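## Task

Find the box marked with a T on its upper face and set only that box inside the tote near the door, fully within its rim. All other boxes stay on their desks, nothing newly ends up on the floor, and the robot must finish upright and level. The box must stay put on its own once the robot lets go.

## Robot and tools

ROBOT. A simulated Hello Robot Stretch 3 with one arm. It has a two-wheeled base (0.33 m long, 0.34 m wide), a lift that carries the arm up a mast, and a telescoping arm that reaches out to the robot's RIGHT side. It cannot drive sideways, so to move the gripper forward or back you drive the base. Turning in place pivots about the point halfway between the drive wheels, 0.05 m behind the front edge. With the arm pulled in and the wrist folded, the wrist pokes out at most 0.06 m past the right side and a spin sweeps a 0.28 m radius; an unfolded, level gripper reaches outside that circle. A loose object may occasionally get nudged by something else.

FRAMES. Base frame: origin on the floor between the drive wheels, x ahead, y to the left, z up. Odometry frame: where the base frame was when the scene began. hand_pose is reported in the base frame at the spot where closed fingertips meet; with all wrist joints at zero its x axis points up, y back along the arm toward the mast, z toward the rear. Fingertips are 0.04 m round pads.

execute_actions. Arguments: "actions", a list holding one action or none (empty just reports state and images), and "cameras", a list drawn from head_camera, nav_camera, wrist_camera, all (omitted, null or ["all"] gives every camera; [] gives none). An action may contain:
- "base": exactly one of {"translate_m": d}, a straight drive offset in metres, forward positive, -1 to 1; or {"rotate_rad": d}, a spin offset in radians, counter-clockwise (left) positive, -3.2 to 3.2. Both are relative to where the base last reported itself.
- "joints": a dictionary of absolute targets by name: lift_m 0 to 1.1 (arm height); arm_m 0 to 0.52 (extension); wrist_yaw_rad -1.345 to 4.42 (0 along the arm, positive toward the front, 3.0 folded over the base); wrist_pitch_rad -1.57 to 0.451 (0 level, negative tips fingers down); wrist_roll_rad -2.911 to 2.911 (0 fingers side by side); gripper_m -0.089 to 0.179 (larger is wider; actual tip gap is about 0.007 less when nearly shut, 0.025 less when fully open, zero below 0.007); head_pan_rad -3.953 to 1.73 (0 ahead, positive left, -1.57 along the arm); head_tilt_rad -1.53 to 0.419 (negative down). Done tolerances: 0.004 for metres joints, 0.02 for yaw, roll and head, 0.05 for pitch.
- "contact_limits": {"arm_m": effort percent 1 to 100}; the arm halts (contact_stop) when its effort hits that level (negative when retracting). Smaller is softer, but too small halts instantly. It also caps arm holding force until the next action; values above the maximum are clipped.
Base and joint motions in one action start together. Joints you leave out may keep pushing toward earlier targets. A bad key or out-of-range number rejects the whole call with no motion. If a result reports a stop, later motion, wait and finished_scene calls in that same reply are skipped. The world keeps running while you compose a reply, with the robot holding its last command.

wait: {"seconds": 0 to 10}; commands nothing and returns state and images. zoom_image: {"camera", "region": [x0, y0, x1, y1]} in pixels of that camera's most recent full image, top-left origin, at most 504 by 504. finished_scene: {"scene": current number}; irreversible, reports success and gives the next task. Only call it once the box rests in the tote by itself.

RESULTS. base_status and joint_status tell how each motion ended: "done" (for the base, wheels turned the commanded amount, slip included), "off_target" (stopped short, may still push), "contact_stop", "time_out", "torque_fault" (old target dropped; holds where it is unless slack or off). After a contact stop the arm or lift is slack until commanded again; a slack lift can sag under load or be pushed up by closing fingers on a surface. on_its_own covers uncommanded parts; "held at" is the held target, not the position. lidar_m: 12 distances from the base origin, 30 degree sectors, first straight ahead then counter-clockwise (4th left, 7th behind, 10th right), "-" for nothing; plane 0.17 m up, range 0.15 to 12 m, sees table legs not tops, misses glass and thin legs, partly blocked by the robot when the lift is low. wrist_depth_mm (45 to 1000) and head_depth_mm (280 to 4000, image sideways): 7x7 grids of median depth from top left. base_odometry counts wheel turns only; heading -3.142 to 3.142, left positive; turned_by_wheels and turned_by_imu give turning since last result. base_tilt in degrees, forward and right positive, with a fixed bias up to about 4. motor_effort in percent, positive toward larger joint values, peak in brackets; readings carry bias and noise. Positive wheel effort pushes forward. Head and nav cameras move with the head; wrist_camera rides on the gripper.

GRIPPING. Close to a value below the object's width to grab; open at least 0.02 above the contact value to release. Neither the reading nor "done" proves a grasp; check images. Overly hard squeezing triggers a force reduction and slipping; send a new value to re-squeeze.

SPEED. Fast base motion (0.30 m/s, 1.9 rad/s) needs lift_m under 0.30, arm_m under 0.03 and wrist_yaw_rad above 2.54; otherwise 0.10 m/s and 0.63 rad/s.

AVOID. Fold or unfold the wrist only with lift_m 0.32 to 0.95, pitch -0.4 and roll near 0; once folded the lift may go down to 0.25. With yaw below -0.4 keep pitch at -0.5 or lower. Base, wrist and head have no contact stop and will shove things; sustained strain turns a wrist servo off for 10 s. Pushing the arm into something solid with the gripper above about 0.45 m, a repeated push after a contact stop, driving while gripping something fixed, or catching furniture (especially reversing) can tip the robot. If it leans, back off in small steps, free the gripper, and if still tilted drop lift_m to about 0.2. Avoid drops, slams and hard hits.

Each tool is called after "Request:" by a JSON object that holds its "api" and its "payload", one argument or row to a line.

## Session

Request:
{"api": "execute_actions", "payload": {
  "actions": []
}}

Scene clock: 0.00 s.
base_odometry: x=+0.000 y=+0.000 heading=+0.000 (m, m, rad; odometry frame)
turned_by_wheels: +0.000 (rad since the last result)
turned_by_imu: +0.000 (rad since the last result)
base_tilt: forward=+0.2 right=-1.5 (deg)
lidar_m: 1.63 1.31 1.06 1.04 1.14 1.76 2.10 0.85 0.69 0.68 0.74 1.14
head_depth_mm: 1539 1544 1522 1515 1505 1506 1167 / 1574 1558 1554 1549 1534 1531 1171 / 1595 1588 1581 1568 1560 1547 1169 / 1617 1620 1609 1595 1591 1580 1098 / 1644 1633 1627 1617 1611 1599 1102 / 1676 1669 1654 1655 1632 1629 1145 / 1709 1695 1689 1675 1679 1645 1142
base_status: not commanded
joint_positions: lift_m=+0.543 arm_m=+0.000 wrist_yaw_rad=+2.905 wrist_pitch_rad=-0.451 wrist_roll_rad=+0.016 gripper_m=+0.037 head_pan_rad=+0.019 head_tilt_rad=+0.002
joint_status: not commanded
motor_effort: left_wheel=-2 right_wheel=+0 lift_m=+29 arm_m=+0 wrist_yaw_rad=+0 wrist_pitch_rad=+5 wrist_roll_rad=+0 gripper_m=+1 head_pan_rad=+0 head_tilt_rad=+2 (%)
hand_pose: x=+0.0304 y=+0.0688 z=+0.5485 quat_wxyz=(+0.239, +0.708, +0.074, +0.660) (m; base frame)
wrist_depth_mm: - 893 954 - - - - / - - - - - - - / - - - - - - - / - - - - - - - / 983 - - 968 - 949 930 / 812 803 - 809 - 813 810 / 693 696 673 696 676 680 681
pictures: head_camera (sideways: a quarter turn clockwise sets it upright), nav_camera (sideways: a quarter turn counterclockwise sets it upright), wrist_camera
Images, in order (width x height): head_camera 896x504, nav_camera 672x504, wrist_camera 644x364.

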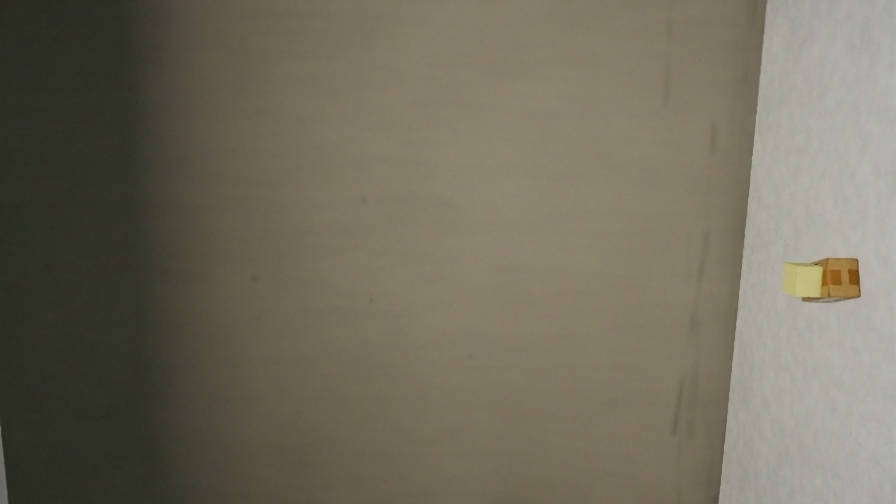

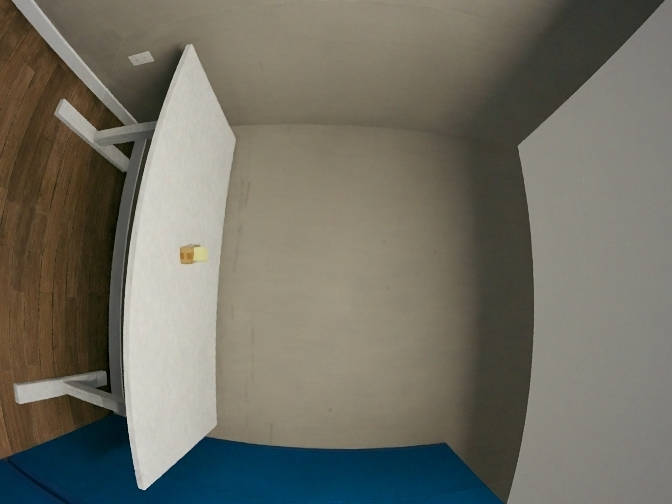

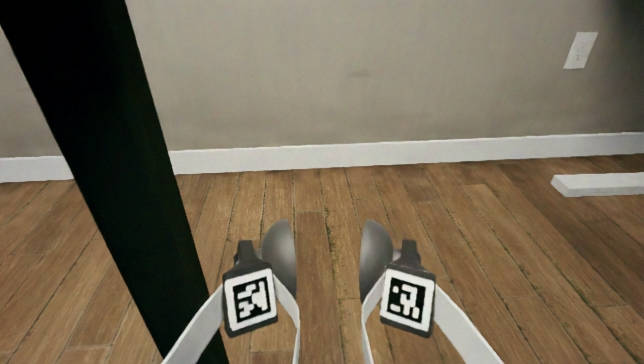

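Request:
{"api": "execute_actions", "payload": {
  "actions": [
    {"joints":{"head_pan_rad":-1.8,"head_tilt_rad":-0.6}}
  ],
  "cameras": ["head_camera","nav_camera"]
}}

Request:
{"api": "execute_actions", "payload": {
  "actions": [
    {"joints":{"head_pan_rad":-3.5,"head_tilt_rad":-0.6}}
  ],
  "cameras": ["head_camera","nav_camera"]
}}

Scene clock: 11.33 s.
base_odometry: x=+0.000 y=+0.000 heading=+0.000 (m, m, rad; odometry frame)
turned_by_wheels: +0.000 (rad since the last result)
turned_by_imu: +0.001 (rad since the last result)
base_tilt: forward=+0.2 right=-1.5 (deg)
lidar_m: 1.63 1.31 1.06 1.05 1.14 1.75 2.10 0.85 0.69 0.68 0.74 1.14
head_depth_mm: 579 644 703 789 878 1012 1193 / 570 624 689 769 883 1019 1183 / 567 621 682 763 863 990 1165 / 564 616 680 756 854 983 1153 / 560 614 674 753 845 967 1134 / 556 608 669 745 838 960 1121 / 553 603 665 740 829 949 1112
base_status: not commanded
joint_positions: lift_m=+0.543 arm_m=+0.000 wrist_yaw_rad=+2.905 wrist_pitch_rad=-0.451 wrist_roll_rad=+0.016 gripper_m=+0.037 head_pan_rad=-1.793 head_tilt_rad=-0.592
joint_status: all done
motor_effort: left_wheel=-1(2) right_wheel=+1(0) lift_m=+29(29) arm_m=+0(1) wrist_yaw_rad=+0(0) wrist_pitch_rad=+5(6) wrist_roll_rad=+0(0) gripper_m=+0(0) head_pan_rad=-4(41) head_tilt_rad=-2(21) (%)
hand_pose: x=+0.0304 y=+0.0688 z=+0.5485 quat_wxyz=(+0.239, +0.708, +0.074, +0.660) (m; base frame)
wrist_depth_mm: - 944 942 - - - - / - - - - - - - / - - - - - - - / - - - - - - - / 943 - - 970 - 961 935 / 840 760 - 777 - 801 806 / 704 714 683 681 673 683 686
pictures: head_camera (sideways: a quarter turn clockwise sets it upright), nav_camera (sideways: a quarter turn counterclockwise sets it upright)
Images, in order (width x height): head_camera 896x504, nav_camera 672x504.

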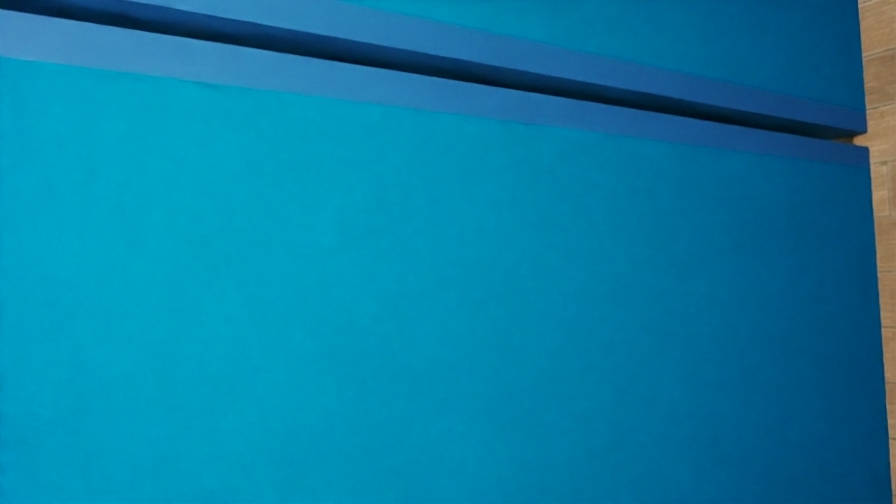

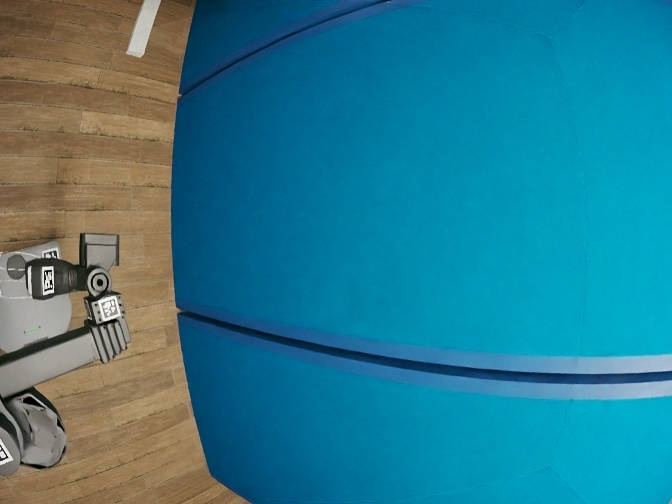

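Scene clock: 12.70 s.
base_odometry: x=+0.000 y=+0.000 heading=+0.000 (m, m, rad; odometry frame)
turned_by_wheels: +0.000 (rad since the last result)
turned_by_imu: +0.000 (rad since the last result)
base_tilt: forward=+0.2 right=-1.5 (deg)
lidar_m: 1.62 1.31 1.06 1.05 1.14 1.75 2.10 0.86 0.69 0.68 0.74 1.14
head_depth_mm: 1911 2041 2127 2167 1856 1525 1292 / 1933 2132 2340 2367 1857 1526 1298 / 1885 2057 2282 2395 1862 1522 1295 / 1862 2047 2231 2375 1867 1527 1290 / 1815 1987 2190 2329 1855 1526 1298 / 1794 1949 2144 2286 1865 1520 1292 / 1761 1910 2115 2281 1863 1520 1292
base_status: not commanded
joint_positions: lift_m=+0.543 arm_m=+0.000 wrist_yaw_rad=+2.905 wrist_pitch_rad=-0.451 wrist_roll_rad=+0.016 gripper_m=+0.037 head_pan_rad=-3.493 head_tilt_rad=-0.592
joint_status: all done
motor_effort: left_wheel=-1(1) right_wheel=+0(0) lift_m=+29(29) arm_m=+0(0) wrist_yaw_rad=+1(0) wrist_pitch_rad=+5(5) wrist_roll_rad=+0(1) gripper_m=+1(0) head_pan_rad=-3(43) head_tilt_rad=-3(3) (%)
hand_pose: x=+0.0304 y=+0.0688 z=+0.5485 quat_wxyz=(+0.239, +0.708, +0.074, +0.660) (m; base frame)
wrist_depth_mm: - 922 - - - - - / - - - - - - - / - - - - - - - / - - - - - - - / 932 - - 972 - 955 947 / 794 815 - 817 - 801 815 / 716 697 672 698 675 708 692
pictures: head_camera (sideways: a quarter turn clockwise sets it upright), nav_camera (sideways: a quarter turn counterclockwise sets it upright)
Images, in order (width x height): head_camera 896x504, nav_camera 672x504.

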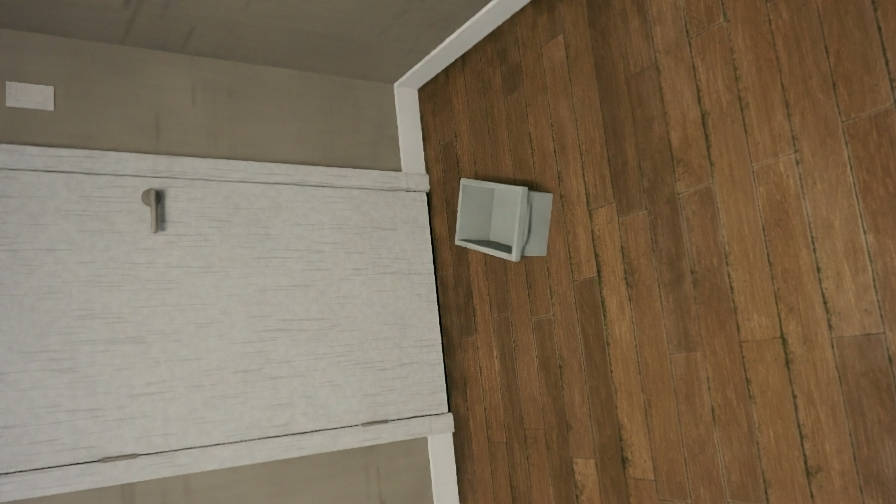

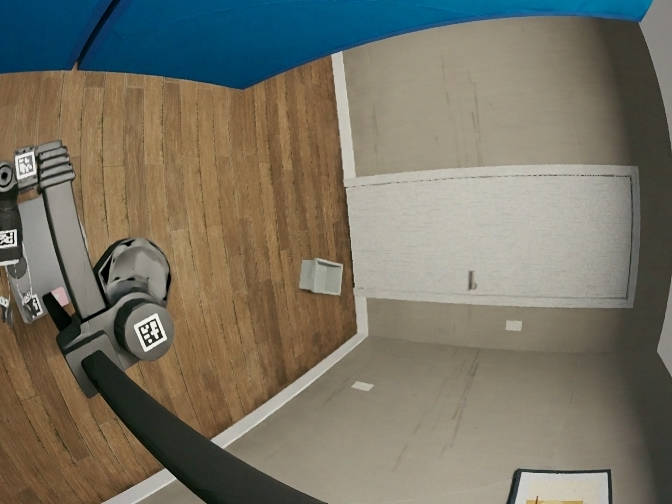

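Request:
{"api": "execute_actions", "payload": {
  "actions": [
    {"base":{"translate_m":0.5},"joints":{"head_pan_rad":0,"head_tilt_rad":-0.8,"lift_m":0.9}}
  ],
  "cameras": ["head_camera","nav_camera"]
}}

Scene clock: 22.90 s.
base_odometry: x=+0.500 y=+0.000 heading=+0.000 (m, m, rad; odometry frame)
turned_by_wheels: +0.000 (rad since the last result)
turned_by_imu: +0.007 (rad since the last result)
base_tilt: forward=+0.2 right=-1.5 (deg)
lidar_m: 1.13 1.00 0.98 0.98 1.06 1.65 2.60 0.94 0.76 0.75 0.82 0.81
head_depth_mm: 956 1082 994 806 680 597 1178 / 973 1093 993 807 680 611 1174 / 990 1107 995 807 681 623 1180 / 999 1131 994 791 679 624 1173 / 1017 1142 991 790 681 1266 1183 / 1032 1147 992 808 681 1288 1178 / 1046 1167 997 808 680 1286 1174
base_status: done
joint_positions: lift_m=+0.900 arm_m=+0.000 wrist_yaw_rad=+2.905 wrist_pitch_rad=-0.451 wrist_roll_rad=+0.016 gripper_m=+0.037 head_pan_rad=-0.007 head_tilt_rad=-0.790
joint_status: all done
motor_effort: left_wheel=-2(2) right_wheel=-1(3) lift_m=+35(38) arm_m=+1(0) wrist_yaw_rad=+0(0) wrist_pitch_rad=+5(5) wrist_roll_rad=+0(0) gripper_m=+0(0) head_pan_rad=+2(40) head_tilt_rad=-3(16) (%)
hand_pose: x=+0.0304 y=+0.0688 z=+0.9050 quat_wxyz=(+0.239, +0.708, +0.074, +0.660) (m; base frame)
wrist_depth_mm: - 880 907 934 928 932 963 / - 980 - - - - - / - - - - - 673 688 / - - - - - 585 535 / - - - - - - 441 / - - - - - - 394 / - - - - - - -
pictures: head_camera (sideways: a quarter turn clockwise sets it upright), nav_camera (sideways: a quarter turn counterclockwise sets it upright)
Images, in order (width x height): head_camera 896x504, nav_camera 672x504.

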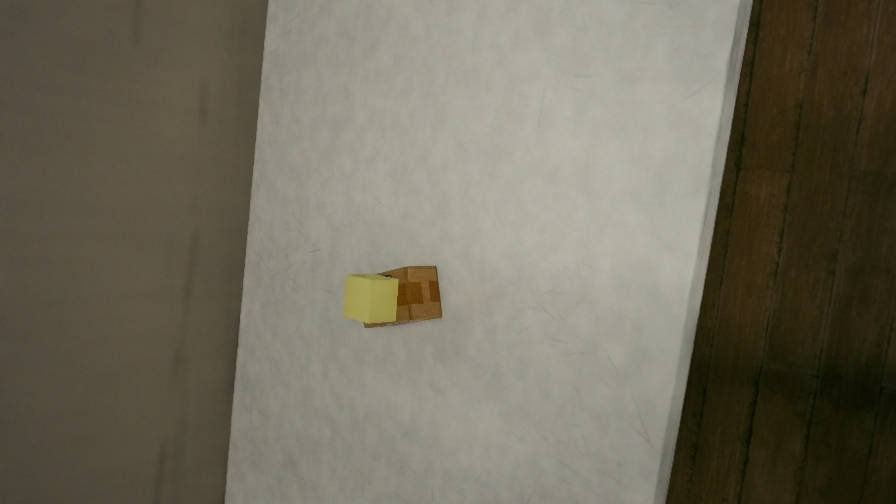

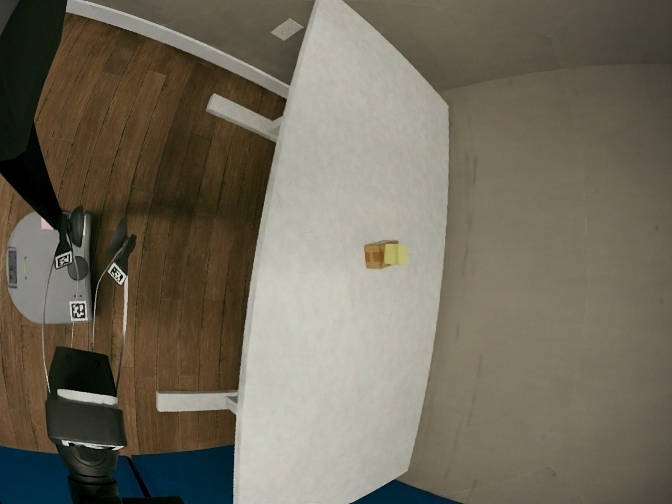

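Request:
{"api": "execute_actions", "payload": {
  "actions": [
    {"base":{"rotate_rad":1.57},"joints":{"head_pan_rad":-1.57,"wrist_yaw_rad":0,"gripper_m":0.15,"lift_m":0.94}}
  ]
}}

Scene clock: 34.83 s.
base_odometry: x=+0.500 y=+0.000 heading=+1.570 (m, m, rad; odometry frame)
turned_by_wheels: +1.570 (rad since the last result)
turned_by_imu: +1.595 (rad since the last result)
base_tilt: forward=+0.2 right=-1.5 (deg)
lidar_m: 0.98 1.07 1.64 2.59 0.94 0.76 0.75 0.82 0.81 1.13 1.00 0.98
head_depth_mm: 962 1086 993 854 - - - / 982 1100 997 852 - - - / 995 1120 996 868 - - - / 1009 1146 997 807 698 1273 1177 / 1028 1151 995 821 666 1265 1184 / 1043 1156 997 809 679 1284 1179 / 1054 1179 996 808 683 1315 1178
base_status: done
joint_positions: lift_m=+0.940 arm_m=+0.000 wrist_yaw_rad=+0.002 wrist_pitch_rad=-0.451 wrist_roll_rad=+0.016 gripper_m=+0.150 head_pan_rad=-1.563 head_tilt_rad=-0.790
joint_status: all done
motor_effort: left_wheel=-3(7) right_wheel=+2(5) lift_m=+35(37) arm_m=+0(0) wrist_yaw_rad=-2(4) wrist_pitch_rad=+5(5) wrist_roll_rad=+0(0) gripper_m=+1(81) head_pan_rad=-3(43) head_tilt_rad=-3(3) (%)
hand_pose: x=-0.0210 y=-0.3652 z=+0.9449 quat_wxyz=(+0.684, +0.158, -0.694, -0.159) (m; base frame)
wrist_depth_mm: 890 895 826 810 789 735 739 / 988 937 922 876 852 818 782 / 778 780 774 774 781 791 815 / 602 614 606 588 600 613 607 / 501 514 499 500 488 525 501 / 422 - 419 428 419 426 425 / 374 357 363 363 367 355 370
pictures: head_camera (sideways: a quarter turn clockwise sets it upright), nav_camera (sideways: a quarter turn counterclockwise sets it upright), wrist_camera
Images, in order (width x height): head_camera 896x504, nav_camera 672x504, wrist_camera 644x364.

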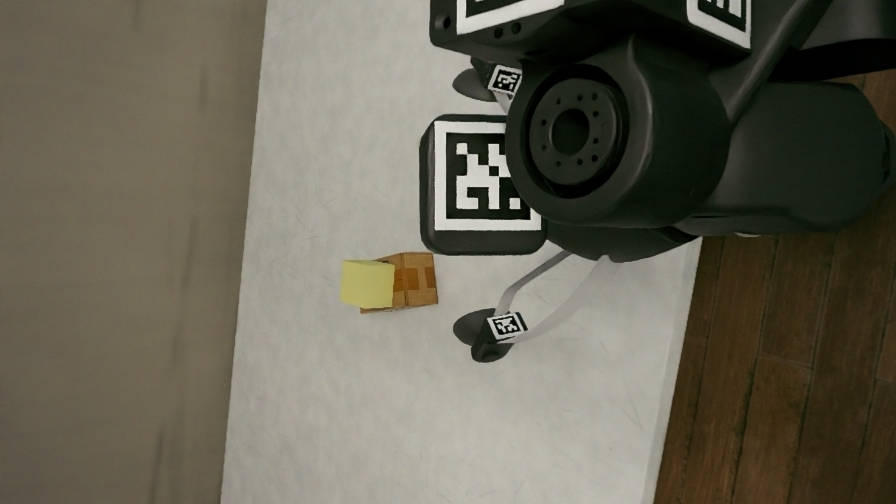

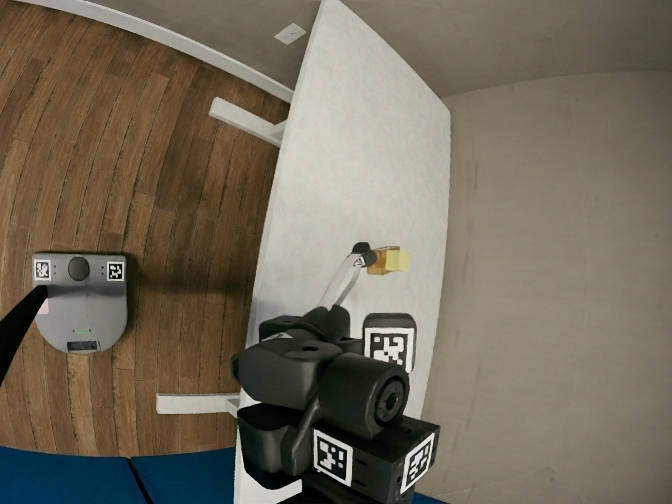

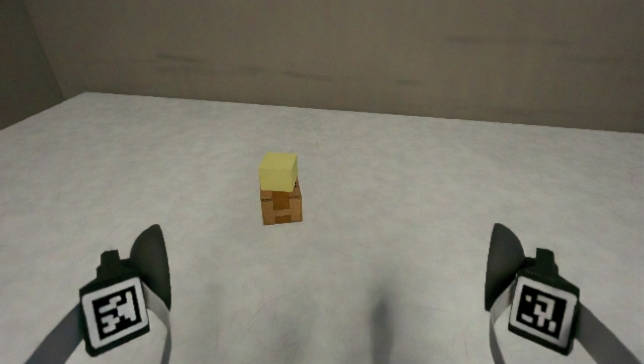

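Request:
{"api": "execute_actions", "payload": {
  "actions": [
    {"base":{"translate_m":0.055},"joints":{"arm_m":0.12,"lift_m":0.83}}
  ],
  "cameras": ["head_camera","wrist_camera"]
}}

Scene clock: 40.07 s.
base_odometry: x=+0.500 y=+0.055 heading=+1.570 (m, m, rad; odometry frame)
turned_by_wheels: +0.000 (rad since the last result)
turned_by_imu: +0.001 (rad since the last result)
base_tilt: forward=+0.2 right=-1.4 (deg)
lidar_m: 0.92 1.01 1.55 2.59 1.01 0.81 0.81 0.85 0.89 1.14 0.96 0.93
head_depth_mm: 972 1088 996 840 - 598 1176 / 987 1109 993 854 - 1276 1177 / 1006 1131 995 853 - 1289 1169 / 1015 1146 994 797 666 1259 1174 / 1033 1146 990 831 681 1285 1178 / 1054 1168 997 810 680 1311 1176 / 1066 1186 995 810 682 1309 1174
base_status: done
joint_positions: lift_m=+0.830 arm_m=+0.120 wrist_yaw_rad=+0.002 wrist_pitch_rad=-0.451 wrist_roll_rad=+0.016 gripper_m=+0.150 head_pan_rad=-1.563 head_tilt_rad=-0.790
joint_status: all done
motor_effort: left_wheel=-3(5) right_wheel=+2(4) lift_m=+22(28) arm_m=+3(3) wrist_yaw_rad=-2(2) wrist_pitch_rad=+5(6) wrist_roll_rad=+0(0) gripper_m=+1(1) head_pan_rad=-4(2) head_tilt_rad=-3(3) (%)
hand_pose: x=-0.0212 y=-0.4847 z=+0.8355 quat_wxyz=(+0.684, +0.158, -0.694, -0.159) (m; base frame)
wrist_depth_mm: 802 755 737 712 690 640 643 / 761 739 760 752 715 703 681 / 532 530 527 479 536 533 551 / 420 416 417 348 414 418 419 / 337 354 342 338 343 352 338 / 288 - 291 286 288 288 288 / 256 243 248 252 251 243 255
pictures: head_camera (sideways: a quarter turn clockwise sets it upright), wrist_camera
Images, in order (width x height): head_camera 896x504, wrist_camera 644x364.

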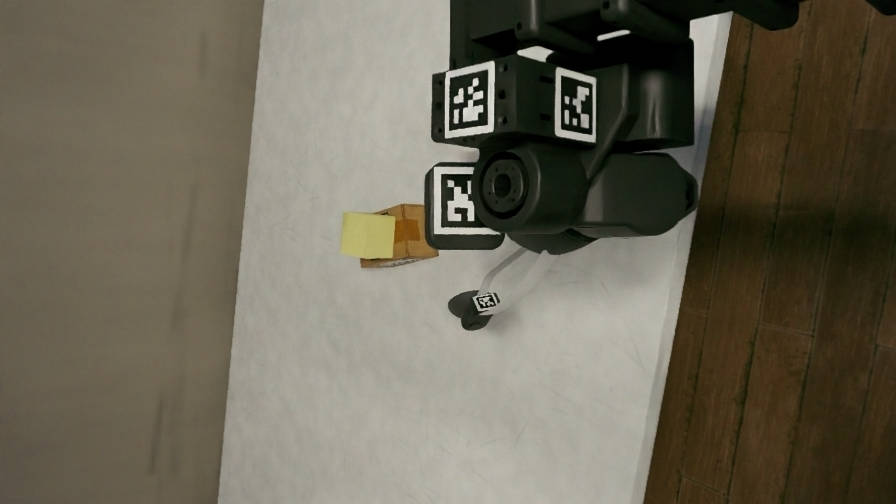

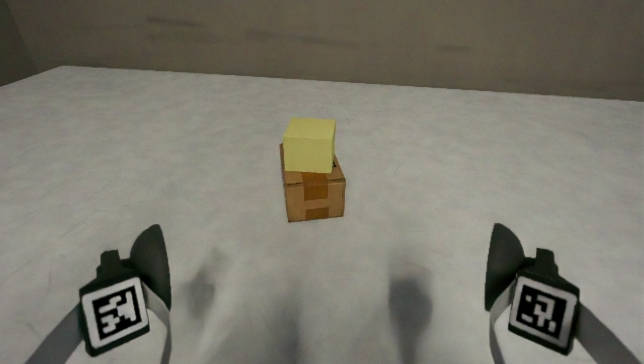

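Request:
{"api": "execute_actions", "payload": {
  "actions": [
    {"base":{"translate_m":0.018},"joints":{"arm_m":0.29}}
  ],
  "cameras": ["head_camera","wrist_camera"]
}}

Scene clock: 48.63 s.
base_odometry: x=+0.500 y=+0.073 heading=+1.570 (m, m, rad; odometry frame)
turned_by_wheels: +0.000 (rad since the last result)
turned_by_imu: +0.001 (rad since the last result)
base_tilt: forward=+0.2 right=-1.5 (deg)
lidar_m: 0.90 0.99 1.52 2.59 1.03 0.83 0.83 0.86 0.91 1.15 0.96 0.91
head_depth_mm: 971 1092 1069 - 657 622 1175 / 994 1114 - 766 680 623 1172 / 999 1128 - 766 681 1265 1179 / 1018 1150 1029 788 681 1261 1174 / 1035 1149 997 808 682 1290 1181 / 1050 1166 995 808 681 1308 1178 / 1068 1190 995 810 681 1333 1176
base_status: done
joint_positions: lift_m=+0.830 arm_m=+0.290 wrist_yaw_rad=+0.001 wrist_pitch_rad=-0.451 wrist_roll_rad=+0.016 gripper_m=+0.150 head_pan_rad=-1.563 head_tilt_rad=-0.790
joint_status: all done
motor_effort: left_wheel=-3(5) right_wheel=+2(8) lift_m=+22(22) arm_m=+3(4) wrist_yaw_rad=-1(2) wrist_pitch_rad=+5(5) wrist_roll_rad=+0(0) gripper_m=+1(0) head_pan_rad=-5(3) head_tilt_rad=-3(3) (%)
hand_pose: x=-0.0212 y=-0.6547 z=+0.8355 quat_wxyz=(+0.684, +0.158, -0.694, -0.159) (m; base frame)
wrist_depth_mm: 627 601 600 567 540 530 507 / 695 658 636 606 583 564 541 / 535 526 534 536 530 528 565 / 417 409 416 419 420 411 419 / 335 354 337 213 339 358 341 / 288 - 290 194 287 287 288 / 255 242 250 200 243 245 254
pictures: head_camera (sideways: a quarter turn clockwise sets it upright), wrist_camera
Images, in order (width x height): head_camera 896x504, wrist_camera 644x364.

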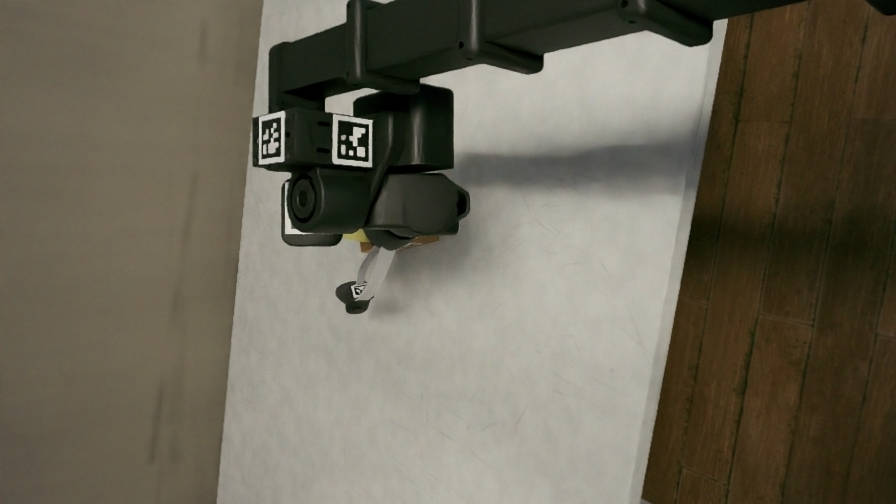

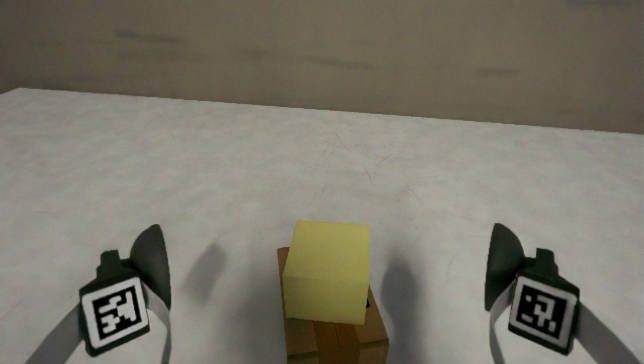

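Request:
{"api": "execute_actions", "payload": {
  "actions": [
    {"joints":{"arm_m":0.315}}
  ],
  "cameras": []
}}

Request:
{"api": "execute_actions", "payload": {
  "actions": [
    {"joints":{"gripper_m":0.03}}
  ],
  "cameras": ["wrist_camera"]
}}

Request:
{"api": "execute_actions", "payload": {
  "actions": [
    {"joints":{"lift_m":0.9}}
  ],
  "cameras": ["wrist_camera"]
}}

Request:
{"api": "execute_actions", "payload": {
  "actions": [
    {"base":{"translate_m":-0.2}}
  ],
  "cameras": ["wrist_camera","head_camera"]
}}

Scene clock: 57.87 s.
base_odometry: x=+0.500 y=+0.073 heading=+1.570 (m, m, rad; odometry frame)
turned_by_wheels: +0.000 (rad since the last result)
turned_by_imu: +0.001 (rad since the last result)
base_tilt: forward=+0.2 right=-1.4 (deg)
lidar_m: 0.90 0.99 1.52 2.59 1.03 0.83 0.82 0.86 0.92 1.15 0.96 0.91
head_depth_mm: 976 1094 1029 - 666 624 1177 / 988 1109 - 788 681 624 1179 / 1005 1123 - 789 680 1265 1178 / 1021 1142 1031 789 679 1266 1178 / 1035 1152 994 811 682 1283 1182 / 1052 1173 997 809 679 1316 1175 / 1069 1188 997 806 681 1342 1180
base_status: not commanded
joint_positions: lift_m=+0.830 arm_m=+0.315 wrist_yaw_rad=+0.001 wrist_pitch_rad=-0.451 wrist_roll_rad=+0.016 gripper_m=+0.150 head_pan_rad=-1.563 head_tilt_rad=-0.790
joint_status: all done
motor_effort: left_wheel=-4(4) right_wheel=+2(2) lift_m=+22(22) arm_m=+3(2) wrist_yaw_rad=-2(1) wrist_pitch_rad=+5(5) wrist_roll_rad=+0(1) gripper_m=+1(0) head_pan_rad=-3(5) head_tilt_rad=-3(4) (%)
hand_pose: x=-0.0212 y=-0.6797 z=+0.8355 quat_wxyz=(+0.684, +0.158, -0.694, -0.159) (m; base frame)
wrist_depth_mm: 597 586 559 532 526 507 478 / 649 626 622 585 551 545 521 / 523 537 536 541 530 538 548 / 417 427 416 420 413 418 413 / 340 350 338 343 338 356 343 / 289 - 287 183 288 288 288 / 254 242 248 173 249 245 253
pictures: none
No camera images: the call's "cameras" was empty. Leave "cameras" out to get every camera's image.

Scene clock: 59.57 s.
base_odometry: x=+0.500 y=+0.073 heading=+1.570 (m, m, rad; odometry frame)
turned_by_wheels: +0.000 (rad since the last result)
turned_by_imu: +0.000 (rad since the last result)
base_tilt: forward=+0.2 right=-1.5 (deg)
lidar_m: 0.90 0.98 1.52 2.59 1.03 0.83 0.83 0.86 0.92 1.15 0.96 0.91
head_depth_mm: 971 1092 1031 - 668 624 1178 / 991 1116 - 787 682 624 1177 / 1002 1128 - 787 680 1266 1176 / 1020 1146 1010 787 681 1261 1174 / 1033 1148 991 808 681 1293 1176 / 1050 1169 994 810 681 1315 1178 / 1066 1192 997 810 680 1344 1178
base_status: not commanded
joint_positions: lift_m=+0.830 arm_m=+0.315 wrist_yaw_rad=+0.001 wrist_pitch_rad=-0.451 wrist_roll_rad=+0.016 gripper_m=+0.030 head_pan_rad=-1.563 head_tilt_rad=-0.790
joint_status: all done
motor_effort: left_wheel=-4(4) right_wheel=+3(3) lift_m=+22(22) arm_m=+3(3) wrist_yaw_rad=-2(1) wrist_pitch_rad=+5(5) wrist_roll_rad=+1(0) gripper_m=+1(83) head_pan_rad=-4(3) head_tilt_rad=-3(3) (%)
hand_pose: x=-0.0212 y=-0.6797 z=+0.8355 quat_wxyz=(+0.684, +0.158, -0.694, -0.159) (m; base frame)
wrist_depth_mm: 603 579 558 542 522 494 481 / 658 640 605 587 558 542 511 / 539 543 532 537 538 534 543 / 415 417 415 414 415 414 415 / 344 342 340 338 341 340 341 / 286 287 288 183 292 287 288 / 248 250 243 173 241 249 250
pictures: wrist_camera
Images, in order (width x height): wrist_camera 644x364.

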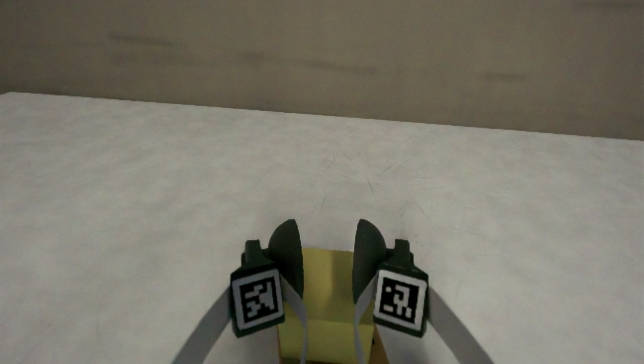

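Scene clock: 61.03 s.
base_odometry: x=+0.500 y=+0.073 heading=+1.570 (m, m, rad; odometry frame)
turned_by_wheels: +0.000 (rad since the last result)
turned_by_imu: +0.000 (rad since the last result)
base_tilt: forward=+0.3 right=-1.4 (deg)
lidar_m: 0.90 0.99 1.53 2.58 1.03 0.83 0.82 0.86 0.92 1.15 0.96 0.91
head_depth_mm: 975 1045 - 786 680 611 1175 / 990 - 931 808 679 624 1180 / 1001 - - 798 682 1263 1180 / 1021 1138 963 803 681 1261 1181 / 1035 1149 995 809 681 1287 1182 / 1050 1174 997 809 681 1317 1175 / 1071 1188 994 810 680 1334 1176
base_status: not commanded
joint_positions: lift_m=+0.900 arm_m=+0.315 wrist_yaw_rad=+0.001 wrist_pitch_rad=-0.451 wrist_roll_rad=+0.016 gripper_m=+0.030 head_pan_rad=-1.563 head_tilt_rad=-0.790
joint_status: all done
motor_effort: left_wheel=-4(4) right_wheel=+2(3) lift_m=+35(37) arm_m=+3(3) wrist_yaw_rad=-1(2) wrist_pitch_rad=+5(6) wrist_roll_rad=+1(0) gripper_m=+2(0) head_pan_rad=-4(4) head_tilt_rad=-3(3) (%)
hand_pose: x=-0.0212 y=-0.6797 z=+0.9049 quat_wxyz=(+0.684, +0.158, -0.694, -0.159) (m; base frame)
wrist_depth_mm: 614 586 554 547 528 506 475 / 672 642 608 597 563 542 516 / 668 678 671 644 607 584 561 / 541 536 537 535 532 540 536 / 434 438 446 442 445 436 447 / 366 364 365 376 382 369 373 / 320 322 314 234 316 321 321
pictures: wrist_camera
Images, in order (width x height): wrist_camera 644x364.

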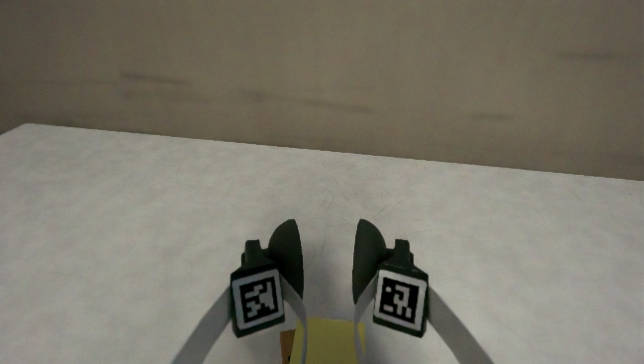

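Scene clock: 64.33 s.
base_odometry: x=+0.500 y=-0.127 heading=+1.570 (m, m, rad; odometry frame)
turned_by_wheels: +0.000 (rad since the last result)
turned_by_imu: -0.001 (rad since the last result)
base_tilt: forward=+0.2 right=-1.5 (deg)
lidar_m: 1.10 1.20 1.85 1.60 0.79 0.64 0.63 0.69 0.73 1.12 1.08 1.11
head_depth_mm: 947 1023 - 786 680 588 1177 / 963 - 933 806 680 598 1172 / 978 - - 805 682 611 1180 / 990 1107 966 809 681 611 1175 / 1007 1141 993 810 680 624 1177 / 1027 1149 998 799 681 1271 1177 / 1037 1156 995 809 681 1285 1181
base_status: done
joint_positions: lift_m=+0.900 arm_m=+0.315 wrist_yaw_rad=+0.001 wrist_pitch_rad=-0.451 wrist_roll_rad=+0.016 gripper_m=+0.030 head_pan_rad=-1.563 head_tilt_rad=-0.790
joint_status: not commanded
motor_effort: left_wheel=-3(7) right_wheel=+2(3) lift_m=+35(36) arm_m=+3(3) wrist_yaw_rad=-1(1) wrist_pitch_rad=+6(6) wrist_roll_rad=+0(0) gripper_m=+0(1) head_pan_rad=-3(4) head_tilt_rad=-3(4) (%)
hand_pose: x=-0.0212 y=-0.6797 z=+0.9049 quat_wxyz=(+0.684, +0.158, -0.694, -0.159) (m; base frame)
wrist_depth_mm: 573 556 540 513 492 482 455 / 644 600 580 562 542 502 500 / 669 653 634 614 574 561 531 / 537 531 535 529 538 523 565 / 438 437 436 437 437 444 433 / 368 373 366 374 379 371 370 / 235 316 310 321 310 320 322
pictures: head_camera (sideways: a quarter turn clockwise sets it upright), wrist_camera
Images, in order (width x height): head_camera 896x504, wrist_camera 644x364.

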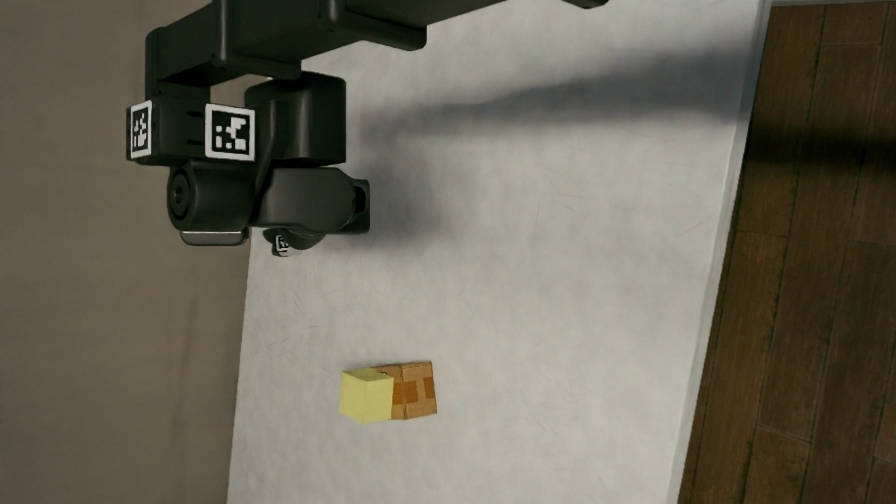

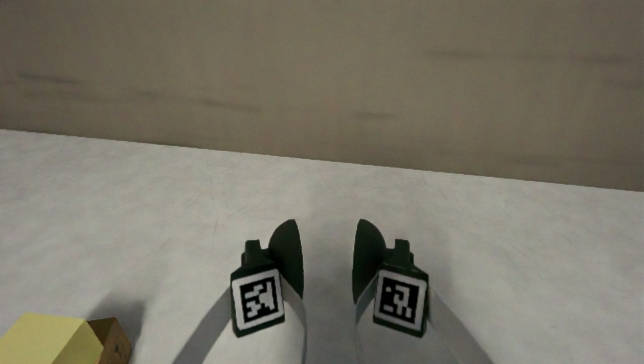

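Too high.

Request:
{"api": "execute_actions", "payload": {
  "actions": [
    {"base":{"translate_m":0.2},"joints":{"gripper_m":0.13,"arm_m":0.3}}
  ],
  "cameras": []
}}

Request:
{"api": "execute_actions", "payload": {
  "actions": [
    {"joints":{"lift_m":0.8}}
  ],
  "cameras": ["wrist_camera"]
}}

Request:
{"api": "execute_actions", "payload": {
  "actions": [
    {"joints":{"gripper_m":0.015}}
  ],
  "cameras": ["wrist_camera"]
}}

Request:
{"api": "execute_actions", "payload": {
  "actions": [
    {"joints":{"lift_m":0.86}}
  ],
  "cameras": ["wrist_camera"]
}}

Scene clock: 74.40 s.
base_odometry: x=+0.500 y=+0.073 heading=+1.569 (m, m, rad; odometry frame)
turned_by_wheels: +0.000 (rad since the last result)
turned_by_imu: +0.003 (rad since the last result)
base_tilt: forward=+0.2 right=-1.5 (deg)
lidar_m: 0.90 0.99 1.52 2.59 1.03 0.83 0.83 0.86 0.92 1.14 0.96 0.91
head_depth_mm: 976 1048 - 787 680 612 1177 / 986 - - 810 679 624 1182 / 1002 1094 - 798 680 1265 1178 / 1021 1139 963 803 680 1260 1179 / 1036 1146 996 807 681 1296 1175 / 1051 1169 999 807 680 1310 1174 / 1068 1190 992 809 681 1340 1177
base_status: done
joint_positions: lift_m=+0.900 arm_m=+0.300 wrist_yaw_rad=+0.001 wrist_pitch_rad=-0.451 wrist_roll_rad=+0.016 gripper_m=+0.130 head_pan_rad=-1.563 head_tilt_rad=-0.790
joint_status: all done
motor_effort: left_wheel=-3(5) right_wheel=+2(7) lift_m=+35(35) arm_m=-2(3) wrist_yaw_rad=-2(1) wrist_pitch_rad=+5(5) wrist_roll_rad=+1(0) gripper_m=+0(81) head_pan_rad=-4(4) head_tilt_rad=-3(3) (%)
hand_pose: x=-0.0212 y=-0.6653 z=+0.9049 quat_wxyz=(+0.684, +0.158, -0.694, -0.159) (m; base frame)
wrist_depth_mm: 618 597 568 545 539 514 498 / 683 667 622 607 571 550 534 / 691 695 661 644 631 602 577 / 524 536 526 533 532 548 538 / 437 446 440 444 435 465 441 / 364 - 375 372 368 - 368 / 328 313 320 232 320 316 323
pictures: none
No camera images: the call's "cameras" was empty. Leave "cameras" out to get every camera's image.

Scene clock: 76.13 s.
base_odometry: x=+0.500 y=+0.073 heading=+1.569 (m, m, rad; odometry frame)
turned_by_wheels: +0.000 (rad since the last result)
turned_by_imu: +0.000 (rad since the last result)
base_tilt: forward=+0.2 right=-1.5 (deg)
lidar_m: 0.90 0.99 1.52 2.59 1.03 0.83 0.82 0.86 0.92 1.15 0.96 0.91
head_depth_mm: 975 1095 1028 - - 624 1174 / 991 1111 1069 757 681 624 1177 / 1006 1130 1066 747 681 1266 1177 / 1019 1149 1032 787 680 1268 1175 / 1035 1146 998 809 681 1283 1179 / 1053 1170 1001 811 683 1317 1177 / 1071 1188 997 808 681 1337 1179
base_status: not commanded
joint_positions: lift_m=+0.800 arm_m=+0.300 wrist_yaw_rad=+0.001 wrist_pitch_rad=-0.451 wrist_roll_rad=+0.016 gripper_m=+0.130 head_pan_rad=-1.563 head_tilt_rad=-0.790
joint_status: all done
motor_effort: left_wheel=-3(4) right_wheel=+2(2) lift_m=+22(30) arm_m=-2(1) wrist_yaw_rad=-2(2) wrist_pitch_rad=+5(5) wrist_roll_rad=+0(0) gripper_m=+1(0) head_pan_rad=-3(4) head_tilt_rad=-3(3) (%)
hand_pose: x=-0.0212 y=-0.6653 z=+0.8055 quat_wxyz=(+0.684, +0.158, -0.694, -0.159) (m; base frame)
wrist_depth_mm: 624 586 570 554 526 514 493 / 646 637 612 587 579 554 535 / 463 465 466 470 472 463 470 / 365 363 361 360 366 363 369 / 297 300 298 171 297 310 296 / 247 - 251 171 253 - 253 / 224 214 218 170 212 215 216
pictures: wrist_camera
Images, in order (width x height): wrist_camera 644x364.

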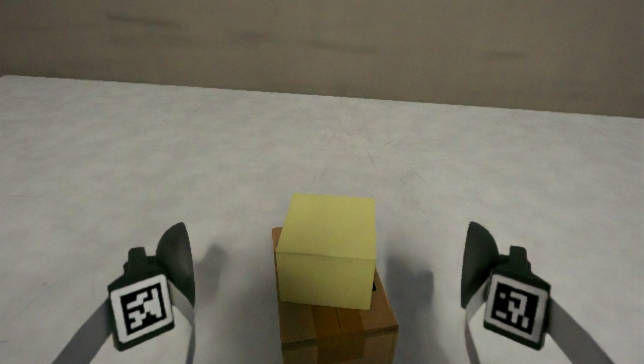

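Scene clock: 77.77 s.
base_odometry: x=+0.500 y=+0.073 heading=+1.569 (m, m, rad; odometry frame)
turned_by_wheels: +0.000 (rad since the last result)
turned_by_imu: +0.000 (rad since the last result)
base_tilt: forward=+0.2 right=-1.5 (deg)
lidar_m: 0.90 0.99 1.52 2.59 1.03 0.83 0.82 0.86 0.92 1.15 0.96 0.91
head_depth_mm: 974 1095 1026 - - 624 1178 / 990 1112 1063 758 680 624 1177 / 1005 1133 1063 750 681 1264 1180 / 1021 1150 1033 788 682 1266 1176 / 1034 1148 996 811 680 1284 1179 / 1057 1167 995 810 680 1312 1178 / 1069 1188 998 810 682 1340 1171
base_status: not commanded
joint_positions: lift_m=+0.800 arm_m=+0.300 wrist_yaw_rad=+0.001 wrist_pitch_rad=-0.451 wrist_roll_rad=+0.016 gripper_m=+0.016 head_pan_rad=-1.563 head_tilt_rad=-0.790
joint_status: all done
motor_effort: left_wheel=-4(4) right_wheel=+2(3) lift_m=+22(22) arm_m=-1(2) wrist_yaw_rad=-1(2) wrist_pitch_rad=+5(5) wrist_roll_rad=+0(0) gripper_m=-12(88) head_pan_rad=-3(3) head_tilt_rad=-3(3) (%)
hand_pose: x=-0.0212 y=-0.6653 z=+0.8055 quat_wxyz=(+0.684, +0.158, -0.694, -0.159) (m; base frame)
wrist_depth_mm: 631 604 576 560 536 502 495 / 641 614 613 593 573 551 526 / 461 469 466 464 471 467 465 / 366 363 364 368 367 360 369 / 297 298 313 172 305 296 299 / 250 251 256 173 - 251 251 / 217 218 215 171 212 217 217
pictures: wrist_camera
Images, in order (width x height): wrist_camera 644x364.

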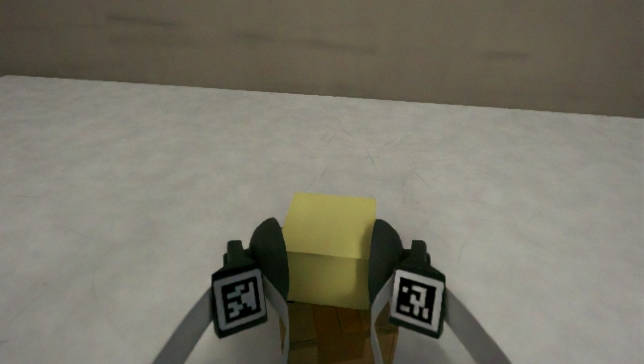

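Scene clock: 79.13 s.
base_odometry: x=+0.500 y=+0.073 heading=+1.569 (m, m, rad; odometry frame)
turned_by_wheels: +0.000 (rad since the last result)
turned_by_imu: +0.000 (rad since the last result)
base_tilt: forward=+0.3 right=-1.5 (deg)
lidar_m: 0.90 0.99 1.52 2.59 1.03 0.83 0.83 0.86 0.92 1.14 0.96 0.91
head_depth_mm: 978 1083 - - 665 612 1179 / 987 1087 - 809 681 624 1172 / 1004 1114 - 787 681 1264 1174 / 1020 1150 996 802 680 1267 1170 / 1037 1156 995 809 681 1287 1178 / 1052 1171 996 809 681 1313 1177 / 1068 1189 993 811 683 1335 1173
base_status: not commanded
joint_positions: lift_m=+0.860 arm_m=+0.300 wrist_yaw_rad=+0.001 wrist_pitch_rad=-0.455 wrist_roll_rad=+0.016 gripper_m=+0.016 head_pan_rad=-1.563 head_tilt_rad=-0.790
joint_status: all done
motor_effort: left_wheel=-3(4) right_wheel=+2(2) lift_m=+36(36) arm_m=-2(1) wrist_yaw_rad=-2(2) wrist_pitch_rad=+7(7) wrist_roll_rad=+1(0) gripper_m=-12(12) head_pan_rad=-3(3) head_tilt_rad=-3(3) (%)
hand_pose: x=-0.0212 y=-0.6649 z=+0.8642 quat_wxyz=(+0.684, +0.159, -0.694, -0.161) (m; base frame)
wrist_depth_mm: 620 614 581 548 535 507 493 / 666 663 627 586 577 542 537 / 587 585 601 595 607 587 562 / 459 462 470 466 473 462 471 / 377 380 400 174 382 384 387 / 323 324 328 170 - 326 321 / 277 278 271 226 273 280 277
pictures: wrist_camera
Images, in order (width x height): wrist_camera 644x364.

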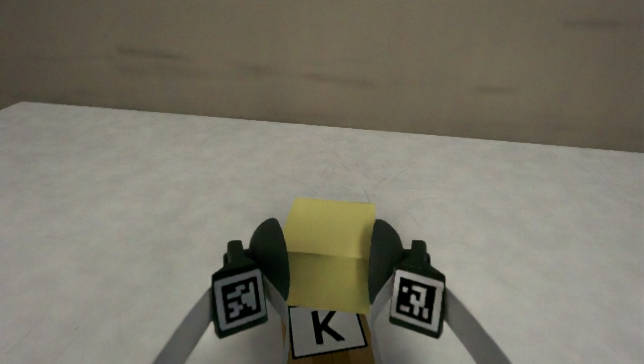

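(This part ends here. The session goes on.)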